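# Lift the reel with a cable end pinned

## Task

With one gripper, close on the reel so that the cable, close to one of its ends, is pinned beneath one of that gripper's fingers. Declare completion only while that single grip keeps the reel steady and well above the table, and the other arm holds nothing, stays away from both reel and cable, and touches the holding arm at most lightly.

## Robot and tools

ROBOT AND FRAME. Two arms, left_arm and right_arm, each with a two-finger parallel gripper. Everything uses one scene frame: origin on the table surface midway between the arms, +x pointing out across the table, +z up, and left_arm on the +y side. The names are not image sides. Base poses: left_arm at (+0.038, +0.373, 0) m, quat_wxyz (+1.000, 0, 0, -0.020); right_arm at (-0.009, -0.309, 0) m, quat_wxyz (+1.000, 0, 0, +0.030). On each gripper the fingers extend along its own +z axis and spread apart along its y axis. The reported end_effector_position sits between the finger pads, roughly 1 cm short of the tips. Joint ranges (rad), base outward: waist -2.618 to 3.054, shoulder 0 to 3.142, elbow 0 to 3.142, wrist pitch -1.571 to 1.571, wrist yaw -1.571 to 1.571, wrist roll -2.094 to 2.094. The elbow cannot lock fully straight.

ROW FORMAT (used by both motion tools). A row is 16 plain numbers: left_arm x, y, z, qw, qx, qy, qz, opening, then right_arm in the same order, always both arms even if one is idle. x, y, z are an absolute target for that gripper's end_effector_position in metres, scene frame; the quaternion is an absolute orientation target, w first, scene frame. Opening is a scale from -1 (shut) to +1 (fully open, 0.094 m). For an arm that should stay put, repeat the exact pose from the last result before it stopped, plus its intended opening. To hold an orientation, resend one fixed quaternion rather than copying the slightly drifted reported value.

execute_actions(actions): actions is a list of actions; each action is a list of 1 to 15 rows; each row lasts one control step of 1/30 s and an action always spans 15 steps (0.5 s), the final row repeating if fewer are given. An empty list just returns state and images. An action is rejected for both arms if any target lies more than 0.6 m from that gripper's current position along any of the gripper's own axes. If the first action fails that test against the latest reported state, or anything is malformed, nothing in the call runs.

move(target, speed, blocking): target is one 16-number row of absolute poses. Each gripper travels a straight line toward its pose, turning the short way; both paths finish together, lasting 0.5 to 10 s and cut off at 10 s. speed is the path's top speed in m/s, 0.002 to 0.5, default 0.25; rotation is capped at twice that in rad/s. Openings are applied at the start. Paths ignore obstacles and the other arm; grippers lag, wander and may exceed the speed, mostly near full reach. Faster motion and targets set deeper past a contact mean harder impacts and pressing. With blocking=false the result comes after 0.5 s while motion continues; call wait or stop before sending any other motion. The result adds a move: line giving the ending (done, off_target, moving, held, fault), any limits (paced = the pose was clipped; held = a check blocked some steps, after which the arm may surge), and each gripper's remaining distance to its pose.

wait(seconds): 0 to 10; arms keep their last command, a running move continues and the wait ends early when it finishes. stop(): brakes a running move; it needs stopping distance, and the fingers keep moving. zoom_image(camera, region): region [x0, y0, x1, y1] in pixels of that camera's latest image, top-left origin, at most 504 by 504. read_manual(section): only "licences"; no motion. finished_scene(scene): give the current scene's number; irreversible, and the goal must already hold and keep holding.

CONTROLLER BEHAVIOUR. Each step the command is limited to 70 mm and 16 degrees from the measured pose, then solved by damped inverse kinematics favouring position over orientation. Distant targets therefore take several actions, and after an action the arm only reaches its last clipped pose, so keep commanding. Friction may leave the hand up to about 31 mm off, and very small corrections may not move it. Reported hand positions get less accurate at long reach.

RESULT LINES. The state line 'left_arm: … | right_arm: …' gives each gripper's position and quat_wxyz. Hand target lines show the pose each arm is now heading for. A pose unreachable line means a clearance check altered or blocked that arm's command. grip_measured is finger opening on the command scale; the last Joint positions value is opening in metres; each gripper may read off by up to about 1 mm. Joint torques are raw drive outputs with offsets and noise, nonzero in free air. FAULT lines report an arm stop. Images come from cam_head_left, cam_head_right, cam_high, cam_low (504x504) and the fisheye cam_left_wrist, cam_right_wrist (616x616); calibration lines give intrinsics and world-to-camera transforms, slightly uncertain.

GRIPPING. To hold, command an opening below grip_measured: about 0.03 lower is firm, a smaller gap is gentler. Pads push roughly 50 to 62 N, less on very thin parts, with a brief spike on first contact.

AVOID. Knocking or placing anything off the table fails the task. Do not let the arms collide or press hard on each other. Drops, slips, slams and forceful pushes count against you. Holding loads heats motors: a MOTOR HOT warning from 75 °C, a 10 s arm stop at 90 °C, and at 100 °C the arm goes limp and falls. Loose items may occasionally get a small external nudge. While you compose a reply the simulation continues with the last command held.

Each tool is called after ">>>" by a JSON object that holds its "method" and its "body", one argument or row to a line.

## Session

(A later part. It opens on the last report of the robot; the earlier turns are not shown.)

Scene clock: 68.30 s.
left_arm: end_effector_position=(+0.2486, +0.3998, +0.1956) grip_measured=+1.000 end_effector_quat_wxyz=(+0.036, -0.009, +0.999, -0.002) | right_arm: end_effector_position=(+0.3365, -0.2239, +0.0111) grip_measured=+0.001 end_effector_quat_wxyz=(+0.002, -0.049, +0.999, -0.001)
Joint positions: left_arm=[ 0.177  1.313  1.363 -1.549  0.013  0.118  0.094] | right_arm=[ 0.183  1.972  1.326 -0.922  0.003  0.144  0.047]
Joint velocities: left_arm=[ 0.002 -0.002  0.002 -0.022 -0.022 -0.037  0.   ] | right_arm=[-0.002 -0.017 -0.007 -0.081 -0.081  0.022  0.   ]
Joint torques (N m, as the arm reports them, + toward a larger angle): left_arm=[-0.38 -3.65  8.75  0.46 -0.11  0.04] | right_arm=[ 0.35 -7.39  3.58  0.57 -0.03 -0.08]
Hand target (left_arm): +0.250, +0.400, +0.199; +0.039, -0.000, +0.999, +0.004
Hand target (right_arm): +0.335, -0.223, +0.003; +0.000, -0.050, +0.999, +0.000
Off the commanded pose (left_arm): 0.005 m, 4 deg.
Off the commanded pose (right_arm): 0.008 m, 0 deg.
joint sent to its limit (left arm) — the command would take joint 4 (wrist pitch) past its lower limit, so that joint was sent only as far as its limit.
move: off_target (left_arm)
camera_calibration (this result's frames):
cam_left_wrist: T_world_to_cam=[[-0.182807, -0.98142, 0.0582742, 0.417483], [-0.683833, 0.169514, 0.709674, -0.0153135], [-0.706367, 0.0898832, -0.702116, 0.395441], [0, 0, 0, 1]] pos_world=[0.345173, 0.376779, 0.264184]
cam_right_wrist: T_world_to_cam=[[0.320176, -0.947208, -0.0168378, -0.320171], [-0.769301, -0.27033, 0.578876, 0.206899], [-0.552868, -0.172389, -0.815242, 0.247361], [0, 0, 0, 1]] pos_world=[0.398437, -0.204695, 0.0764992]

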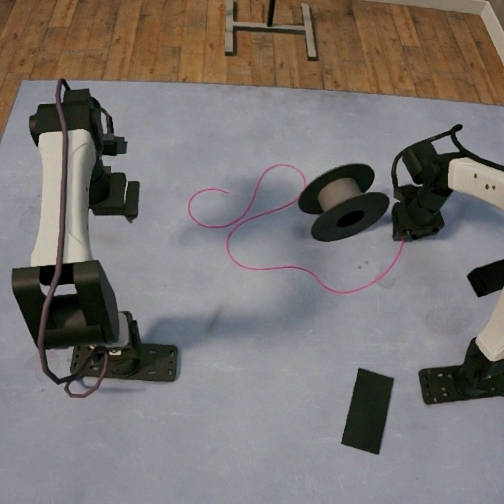

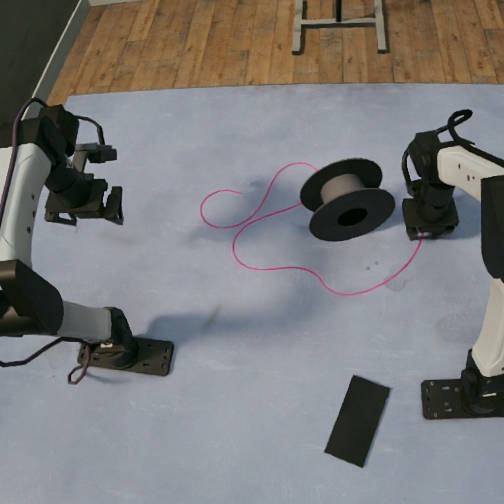

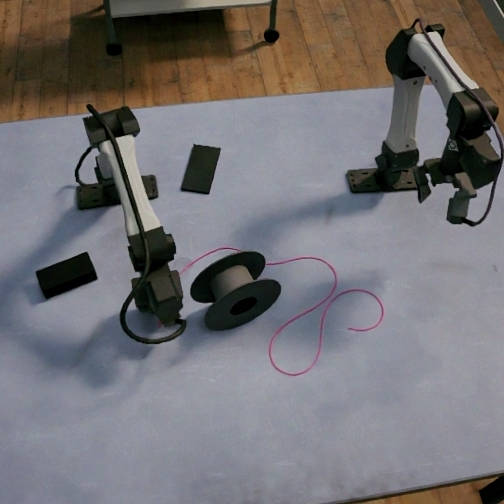

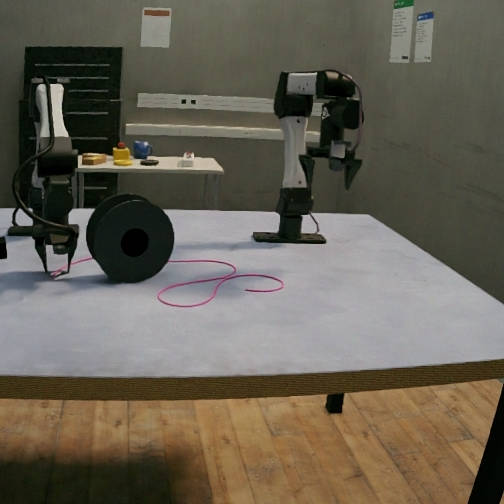

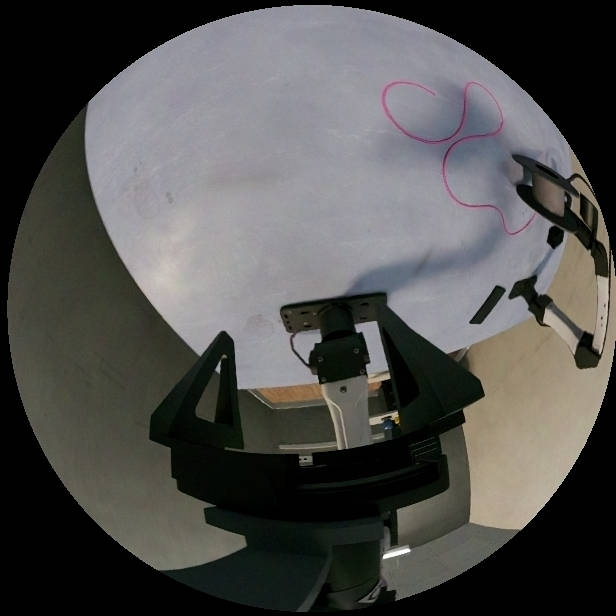

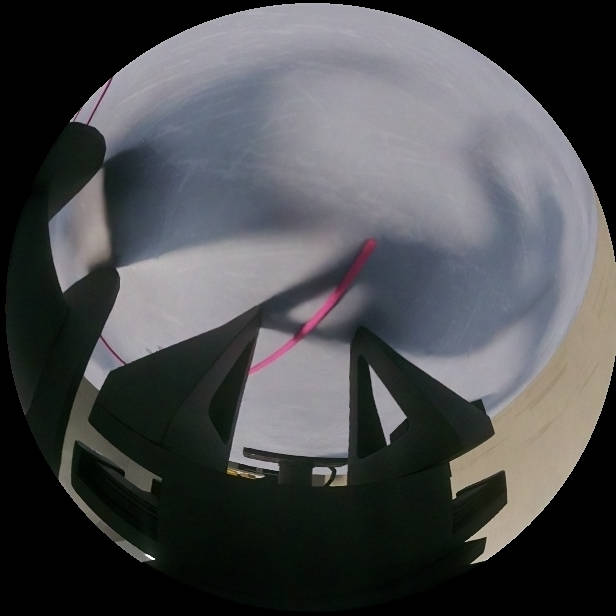

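>>> {"method": "move", "body": {
  "target": [0.25,0.4,0.2,0,0,-1,0,1,0.335,-0.223,0.0,0,0.05,-1,0,-0.98],
  "speed": 0.05
}}

>>> {"method": "move", "body": {
  "target": [0.25,0.4,0.2,0,0,-1,0,1,0.30,-0.18,0.23,0,-0.2,-0.98,0,-0.98],
  "speed": 0.15
}}

>>> {"method": "move", "body": {
  "target": [0.25,0.4,0.2,0,0,-1,0,1,0.35,-0.05,0.22,0,-0.53,-0.848,0,-0.98],
  "speed": 0.15
}}

Scene clock: 77.30 s.
left_arm: end_effector_position=(+0.2486, +0.3998, +0.1956) grip_measured=+1.000 end_effector_quat_wxyz=(+0.036, -0.009, +0.999, -0.002) | right_arm: end_effector_position=(+0.3386, -0.2238, +0.0111) grip_measured=-0.970 end_effector_quat_wxyz=(+0.006, -0.049, +0.999, -0.002)
Joint positions: left_arm=[ 0.177  1.313  1.363 -1.549  0.013  0.119  0.094] | right_arm=[ 0.183  1.972  1.326 -0.914  0.006  0.144  0.001]
Joint velocities: left_arm=[ 0.002 -0.002 -0.002  0.066 -0.051  0.066  0.   ] | right_arm=[-0.027 -0.007 -0.012 -0.007 -0.051 -0.037 -0.   ]
Joint torques (N m, as the arm reports them, + toward a larger angle): left_arm=[-0.4  -3.6   8.86  0.47 -0.14  0.04] | right_arm=[ 0.22 -7.31  3.19  0.66 -0.05 -0.06]
Hand target (left_arm): +0.250, +0.400, +0.199; +0.039, -0.000, +0.999, +0.004
Hand target (right_arm): +0.335, -0.223, +0.000; -0.000, -0.050, +0.999, -0.000
Off the commanded pose (left_arm): 0.005 m, 4 deg.
Off the commanded pose (right_arm): 0.012 m, 1 deg.
joint sent to its limit (left arm) — the command would take joint 4 (wrist pitch) past its lower limit, so that joint was sent only as far as its limit.
move: off_target (left_arm, right_arm)
camera_calibration (this result's frames):
cam_left_wrist: T_world_to_cam=[[-0.18318, -0.981352, 0.0582469, 0.417554], [-0.683769, 0.169755, 0.709678, -0.0154263], [-0.706332, 0.0901714, -0.702114, 0.395317], [0, 0, 0, 1]] pos_world=[0.345164, 0.37674, 0.264184]
cam_right_wrist: T_world_to_cam=[[0.320287, -0.947224, -0.0135076, -0.32087], [-0.774152, -0.269931, 0.572561, 0.210255], [-0.54599, -0.172927, -0.819751, 0.246097], [0, 0, 0, 1]] pos_world=[0.399907, -0.204625, 0.0770205]

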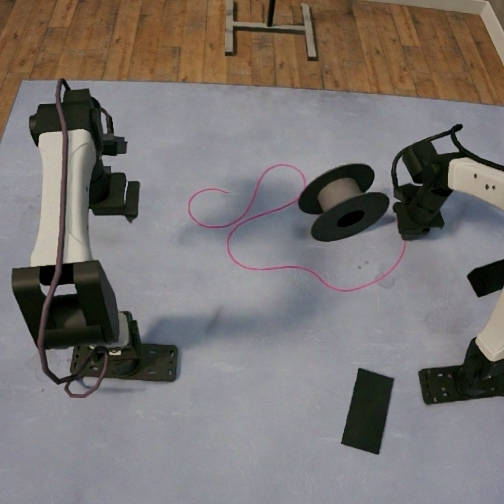

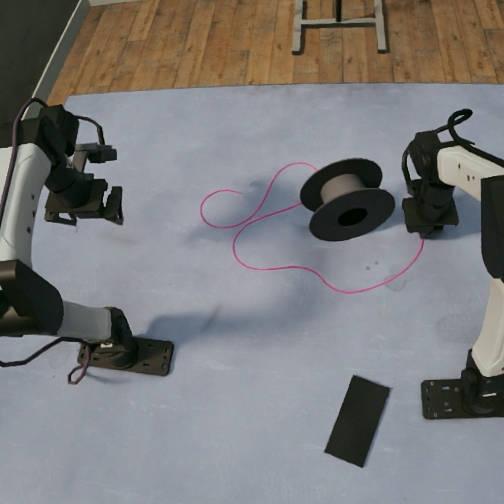

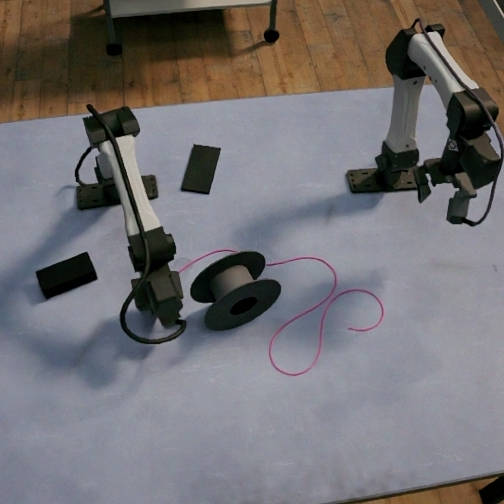

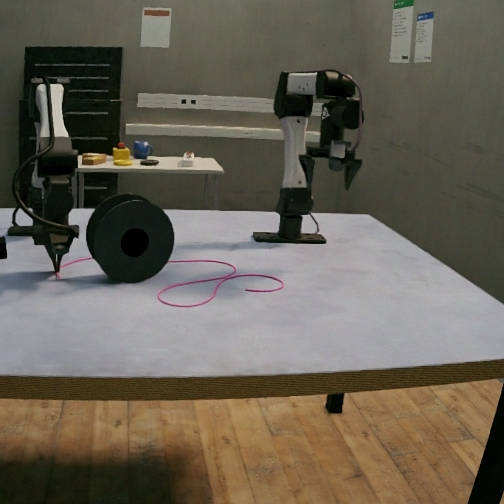

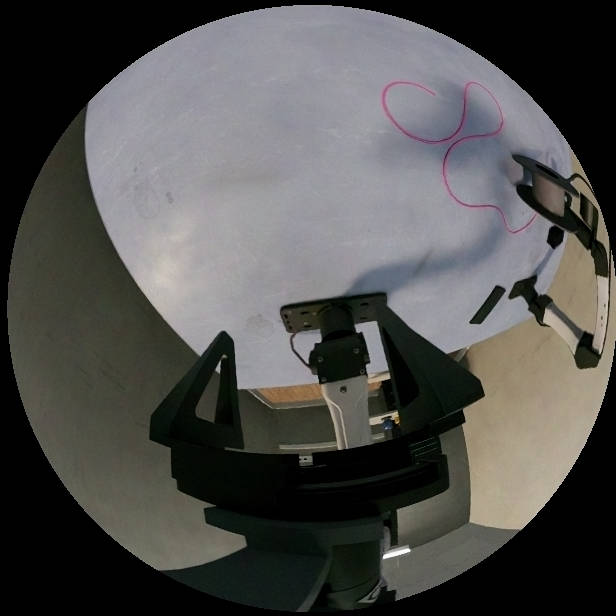

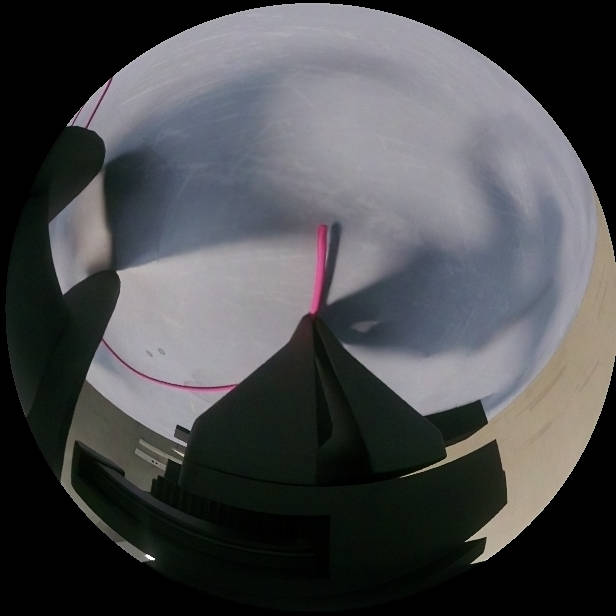

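Scene clock: 79.47 s.
left_arm: end_effector_position=(+0.2486, +0.3998, +0.1956) grip_measured=+1.000 end_effector_quat_wxyz=(+0.036, -0.009, +0.999, -0.002) | right_arm: end_effector_position=(+0.2999, -0.1847, +0.2229) grip_measured=-0.970 end_effector_quat_wxyz=(+0.064, +0.202, +0.977, +0.039)
Joint positions: left_arm=[ 0.177  1.313  1.363 -1.549  0.013  0.119  0.094] | right_arm=[ 0.325  1.726  1.857 -1.552  0.006  0.792  0.001]
Joint velocities: left_arm=[-0.007  0.007 -0.007 -0.081  0.037  0.051  0.   ] | right_arm=[-0.002  0.002  0.002 -0.007 -0.022  0.081 -0.001]
Joint torques (N m, as the arm reports them, + toward a larger angle): left_arm=[-0.53 -3.66  8.83  0.44 -0.14  0.02] | right_arm=[ 1.04 -6.93  6.61  0.61 -0.04  0.  ]
Hand target (left_arm): +0.250, +0.400, +0.199; +0.039, -0.000, +0.999, +0.004
Hand target (right_arm): +0.299, -0.180, +0.231; +0.071, +0.200, +0.976, +0.049
Off the commanded pose (left_arm): 0.005 m, 4 deg.
Off the commanded pose (right_arm): 0.008 m, 9 deg.
joint sent to its limit (left arm) — the command would take joint 4 (wrist pitch) past its lower limit, so that joint was sent only as far as its limit.
joint sent to its limit (right arm) — the command would take joint 4 (wrist pitch) past its lower limit, so that joint was sent only as far as its limit.
move: off_target (left_arm, right_arm)
camera_calibration (this result's frames):
cam_left_wrist: T_world_to_cam=[[-0.18318, -0.981352, 0.0582469, 0.417554], [-0.683769, 0.169755, 0.709678, -0.0154263], [-0.706332, 0.0901714, -0.702114, 0.395317], [0, 0, 0, 1]] pos_world=[0.345164, 0.37674, 0.264184]
cam_right_wrist: T_world_to_cam=[[-0.170366, -0.980748, -0.0954374, -0.109295], [-0.877486, 0.106932, 0.46753, 0.193604], [-0.448324, 0.163396, -0.87881, 0.451404], [0, 0, 0, 1]] pos_world=[0.35364, -0.201651, 0.295752]

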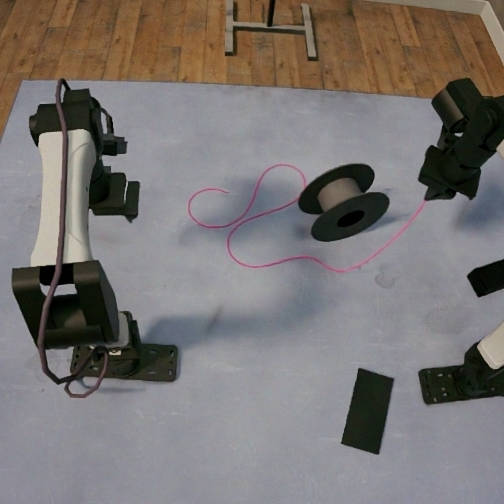

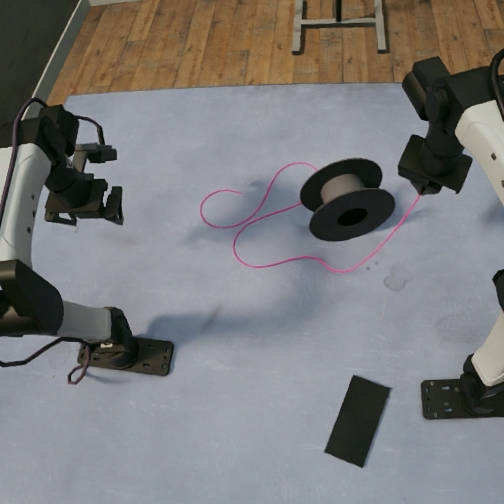

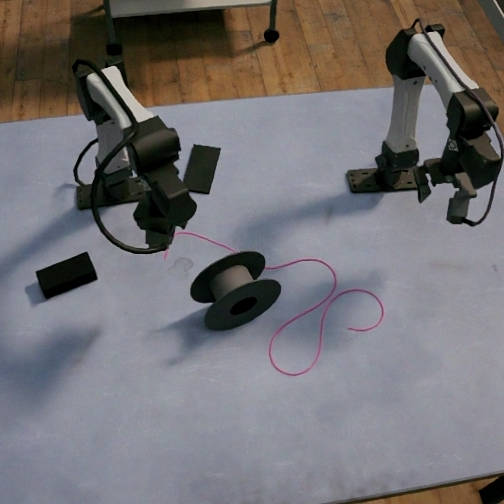

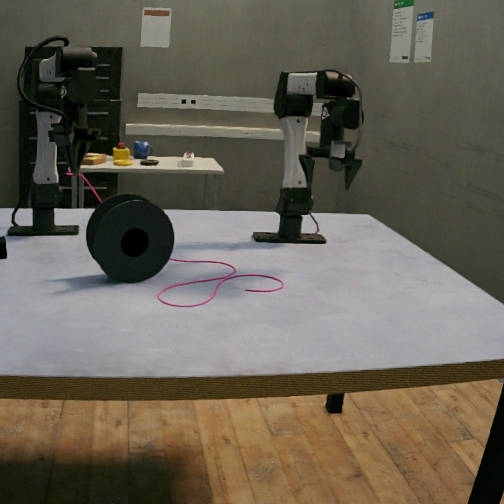

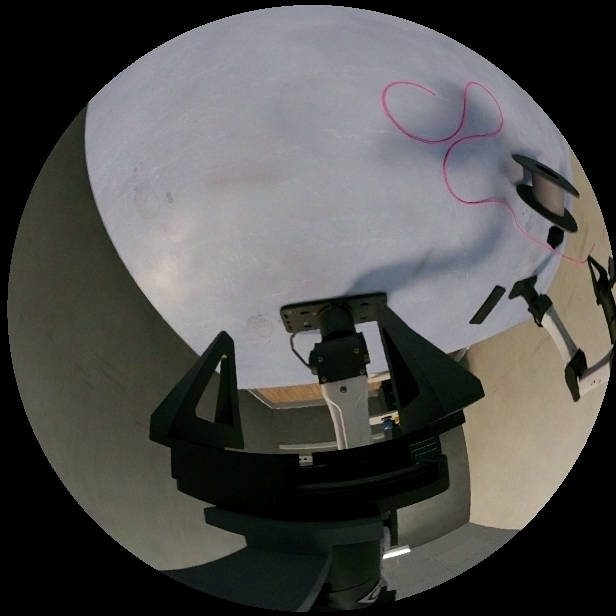

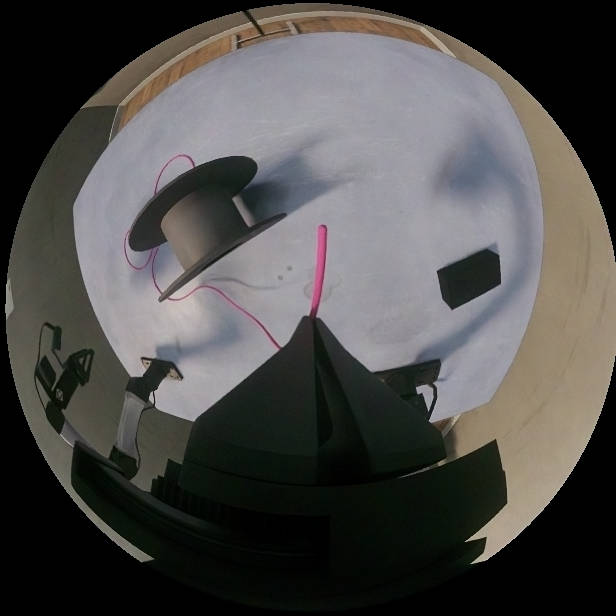

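Scene clock: 82.40 s.
left_arm: end_effector_position=(+0.2486, +0.3998, +0.1956) grip_measured=+1.000 end_effector_quat_wxyz=(+0.036, -0.009, +0.999, -0.002) | right_arm: end_effector_position=(+0.3483, -0.0552, +0.2141) grip_measured=-0.970 end_effector_quat_wxyz=(+0.048, +0.527, +0.842, +0.108)
Joint positions: left_arm=[ 0.177  1.313  1.363 -1.549  0.013  0.119  0.094] | right_arm=[ 0.56   2.105  2.326 -1.556  0.006  1.737  0.001]
Joint velocities: left_arm=[-0.007 -0.007 -0.017 -0.022 -0.051  0.022  0.   ] | right_arm=[-0.002  0.002  0.007 -0.007 -0.007 -0.037  0.   ]
Joint torques (N m, as the arm reports them, + toward a larger angle): left_arm=[-0.39 -3.64  8.74  0.46 -0.1   0.04] | right_arm=[ 0.89 -8.96  7.13  0.77 -0.02 -0.05]
Hand target (left_arm): +0.250, +0.400, +0.199; +0.039, -0.000, +0.999, +0.004
Hand target (right_arm): +0.348, -0.049, +0.219; +0.047, +0.525, +0.841, +0.118
Off the commanded pose (left_arm): 0.005 m, 4 deg.
Off the commanded pose (right_arm): 0.008 m, 14 deg.
joint sent to its limit (left arm) — the command would take joint 4 (wrist pitch) past its lower limit, so that joint was sent only as far as its limit.
joint sent to its limit (right arm) — the command would take joint 4 (wrist pitch) past its lower limit, so that joint was sent only as far as its limit.
move: off_target (left_arm, right_arm)
camera_calibration (this result's frames):
cam_left_wrist: T_world_to_cam=[[-0.18318, -0.981352, 0.0582469, 0.417554], [-0.683769, 0.169755, 0.709678, -0.0154263], [-0.706332, 0.0901714, -0.702114, 0.395317], [0, 0, 0, 1]] pos_world=[0.345164, 0.37674, 0.264184]
cam_right_wrist: T_world_to_cam=[[-0.750541, -0.610345, -0.253312, 0.281379], [-0.631833, 0.550504, 0.545649, 0.148562], [-0.193585, 0.569583, -0.798812, 0.360729], [0, 0, 0, 1]] pos_world=[0.374884, -0.11551, 0.278369]

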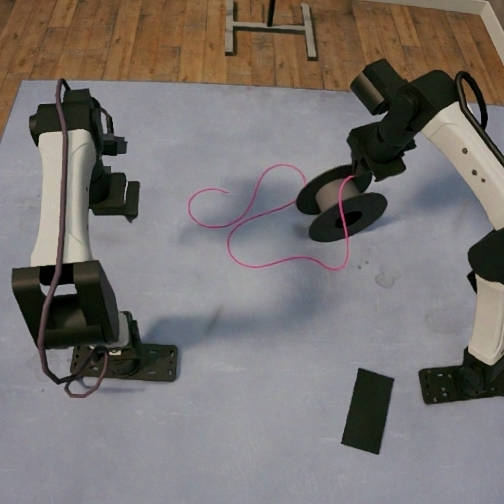

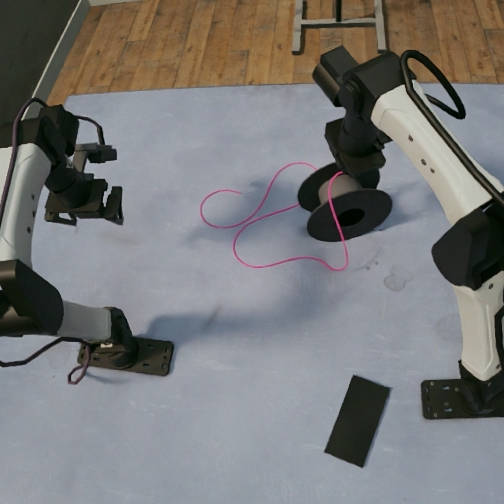

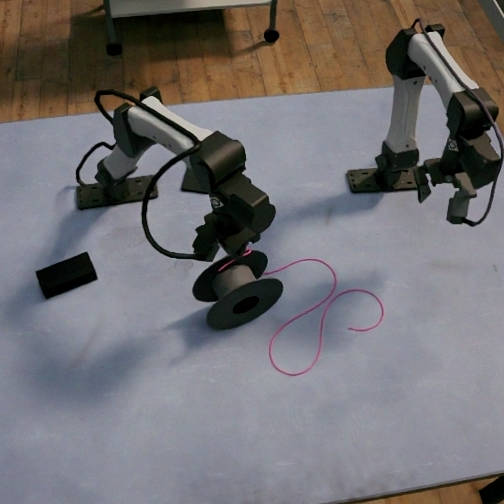

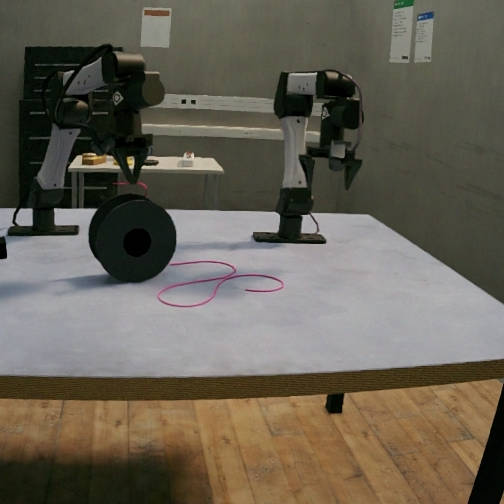

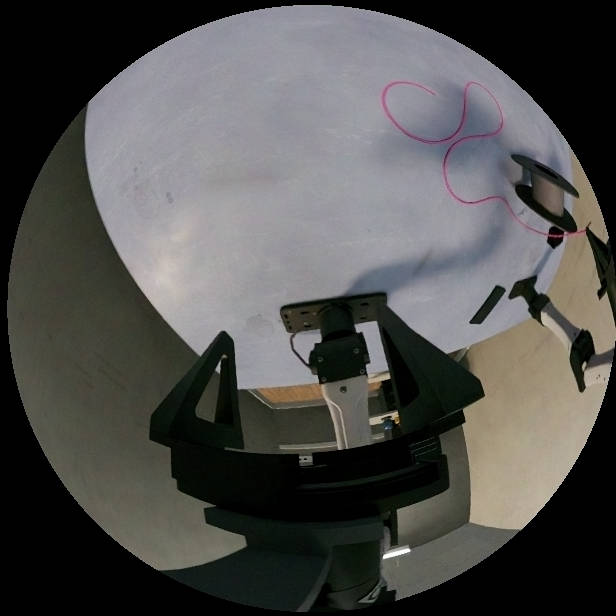

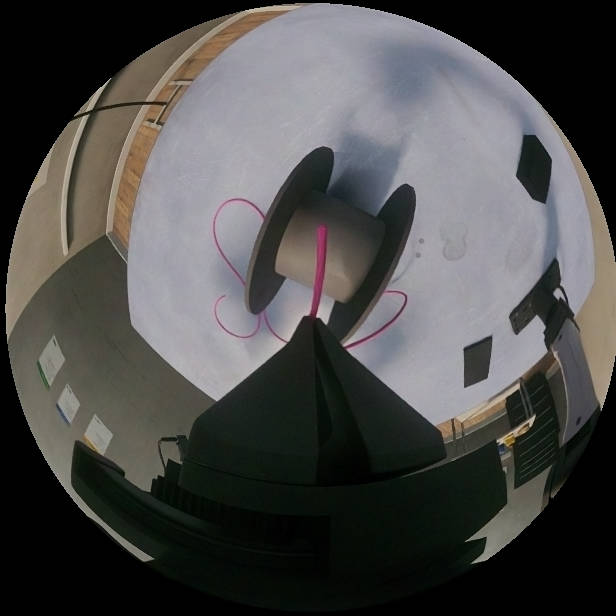

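>>> {"method": "move", "body": {
  "target": [0.25,0.4,0.2,0,0,-1,0,1,0.362,-0.05,0.172,-0.03,-0.53,-0.848,-0.06,-0.98],
  "speed": 0.05
}}

>>> {"method": "zoom_image", "body": {
  "camera": "cam_head_left",
  "region": [280,140,420,280]
}}

Scene clock: 91.30 s.
left_arm: end_effector_position=(+0.2486, +0.3998, +0.1956) grip_measured=+1.000 end_effector_quat_wxyz=(+0.036, -0.009, +0.999, -0.002) | right_arm: end_effector_position=(+0.3555, -0.0499, +0.1639) grip_measured=-0.970 end_effector_quat_wxyz=(+0.025, +0.528, +0.847, +0.053)
Joint positions: left_arm=[ 0.177  1.313  1.363 -1.549  0.013  0.119  0.094] | right_arm=[ 0.56   2.223  2.326 -1.556  0.005  1.734  0.001]
Joint velocities: left_arm=[ 0.007  0.007 -0.002  0.051  0.037 -0.051  0.   ] | right_arm=[ 0.002  0.012 -0.012 -0.007  0.095  0.007  0.   ]
Joint torques (N m, as the arm reports them, + toward a larger angle): left_arm=[-0.59 -3.55  8.83  0.48 -0.12  0.03] | right_arm=[ -0.5  -10.22   7.52   0.52   0.11  -0.11]
Hand target (left_arm): +0.250, +0.400, +0.199; +0.039, -0.000, +0.999, +0.004
Hand target (right_arm): +0.362, -0.050, +0.171; +0.033, +0.528, +0.846, +0.065
Off the commanded pose (left_arm): 0.005 m, 4 deg.
Off the commanded pose (right_arm): 0.010 m, 1 deg.
joint sent to its limit (left arm) — the command would take joint 4 (wrist pitch) past its lower limit, so that joint was sent only as far as its limit.
joint sent to its limit (right arm) — the command would take joint 4 (wrist pitch) past its lower limit, so that joint was sent only as far as its limit.
move: off_target (left_arm)
camera_calibration (this result's frames):
cam_left_wrist: T_world_to_cam=[[-0.18318, -0.981352, 0.0582469, 0.417554], [-0.683769, 0.169755, 0.709678, -0.0154263], [-0.706332, 0.0901714, -0.702114, 0.395317], [0, 0, 0, 1]] pos_world=[0.345164, 0.37674, 0.264184]
cam_right_wrist: T_world_to_cam=[[-0.767508, -0.62617, -0.137268, 0.26356], [-0.579837, 0.586818, 0.565185, 0.157695], [-0.27335, 0.513377, -0.813464, 0.346987], [0, 0, 0, 1]] pos_world=[0.38857, -0.10564, 0.229313]

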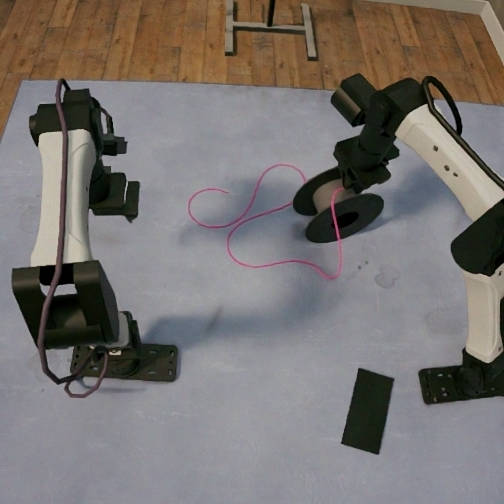

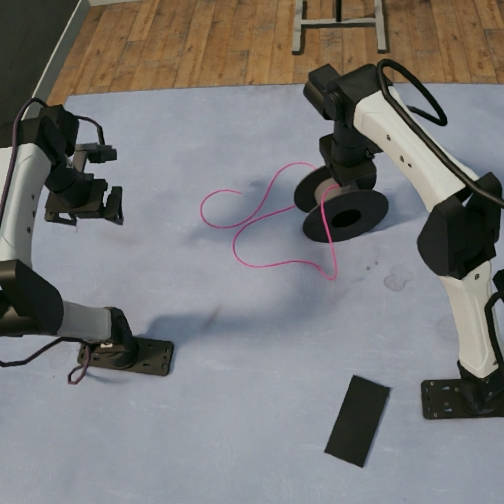

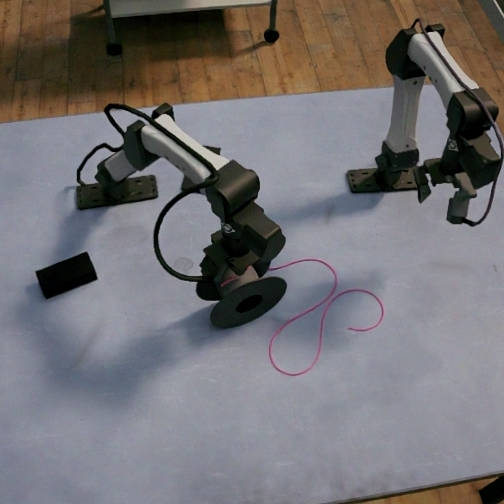

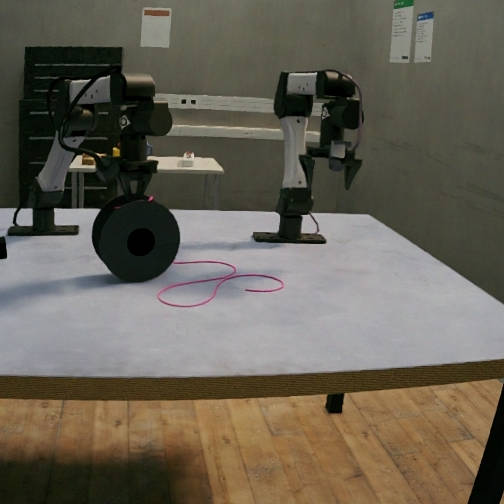

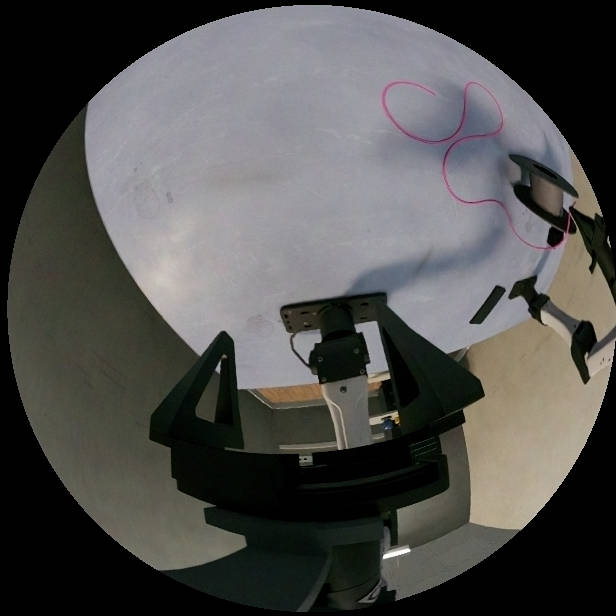

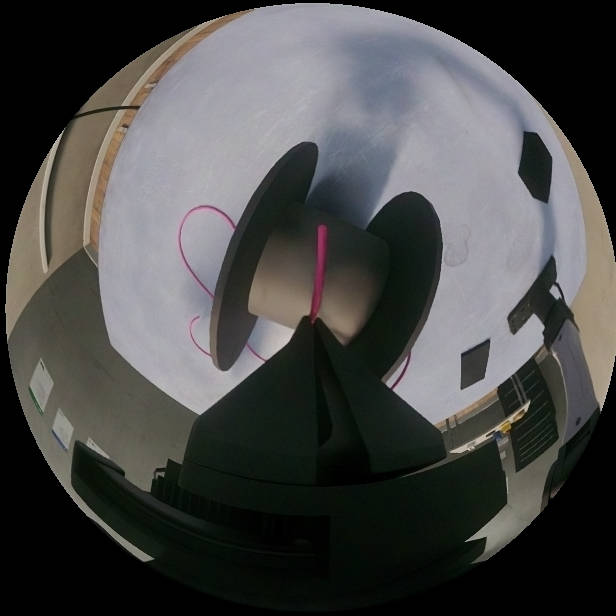

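Region (280, 140, 420, 280) of cam_head_left's 504x504 image, scaled by 3.600, with more detail than that image has.

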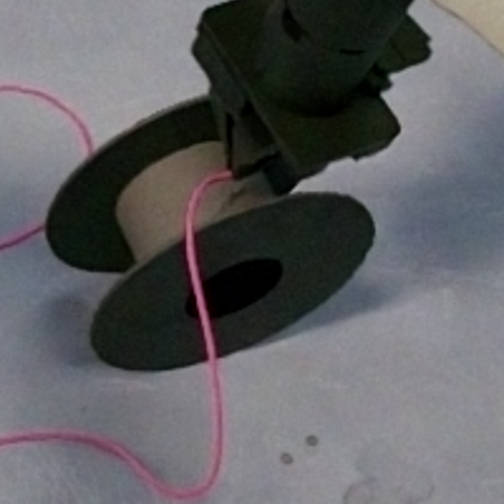

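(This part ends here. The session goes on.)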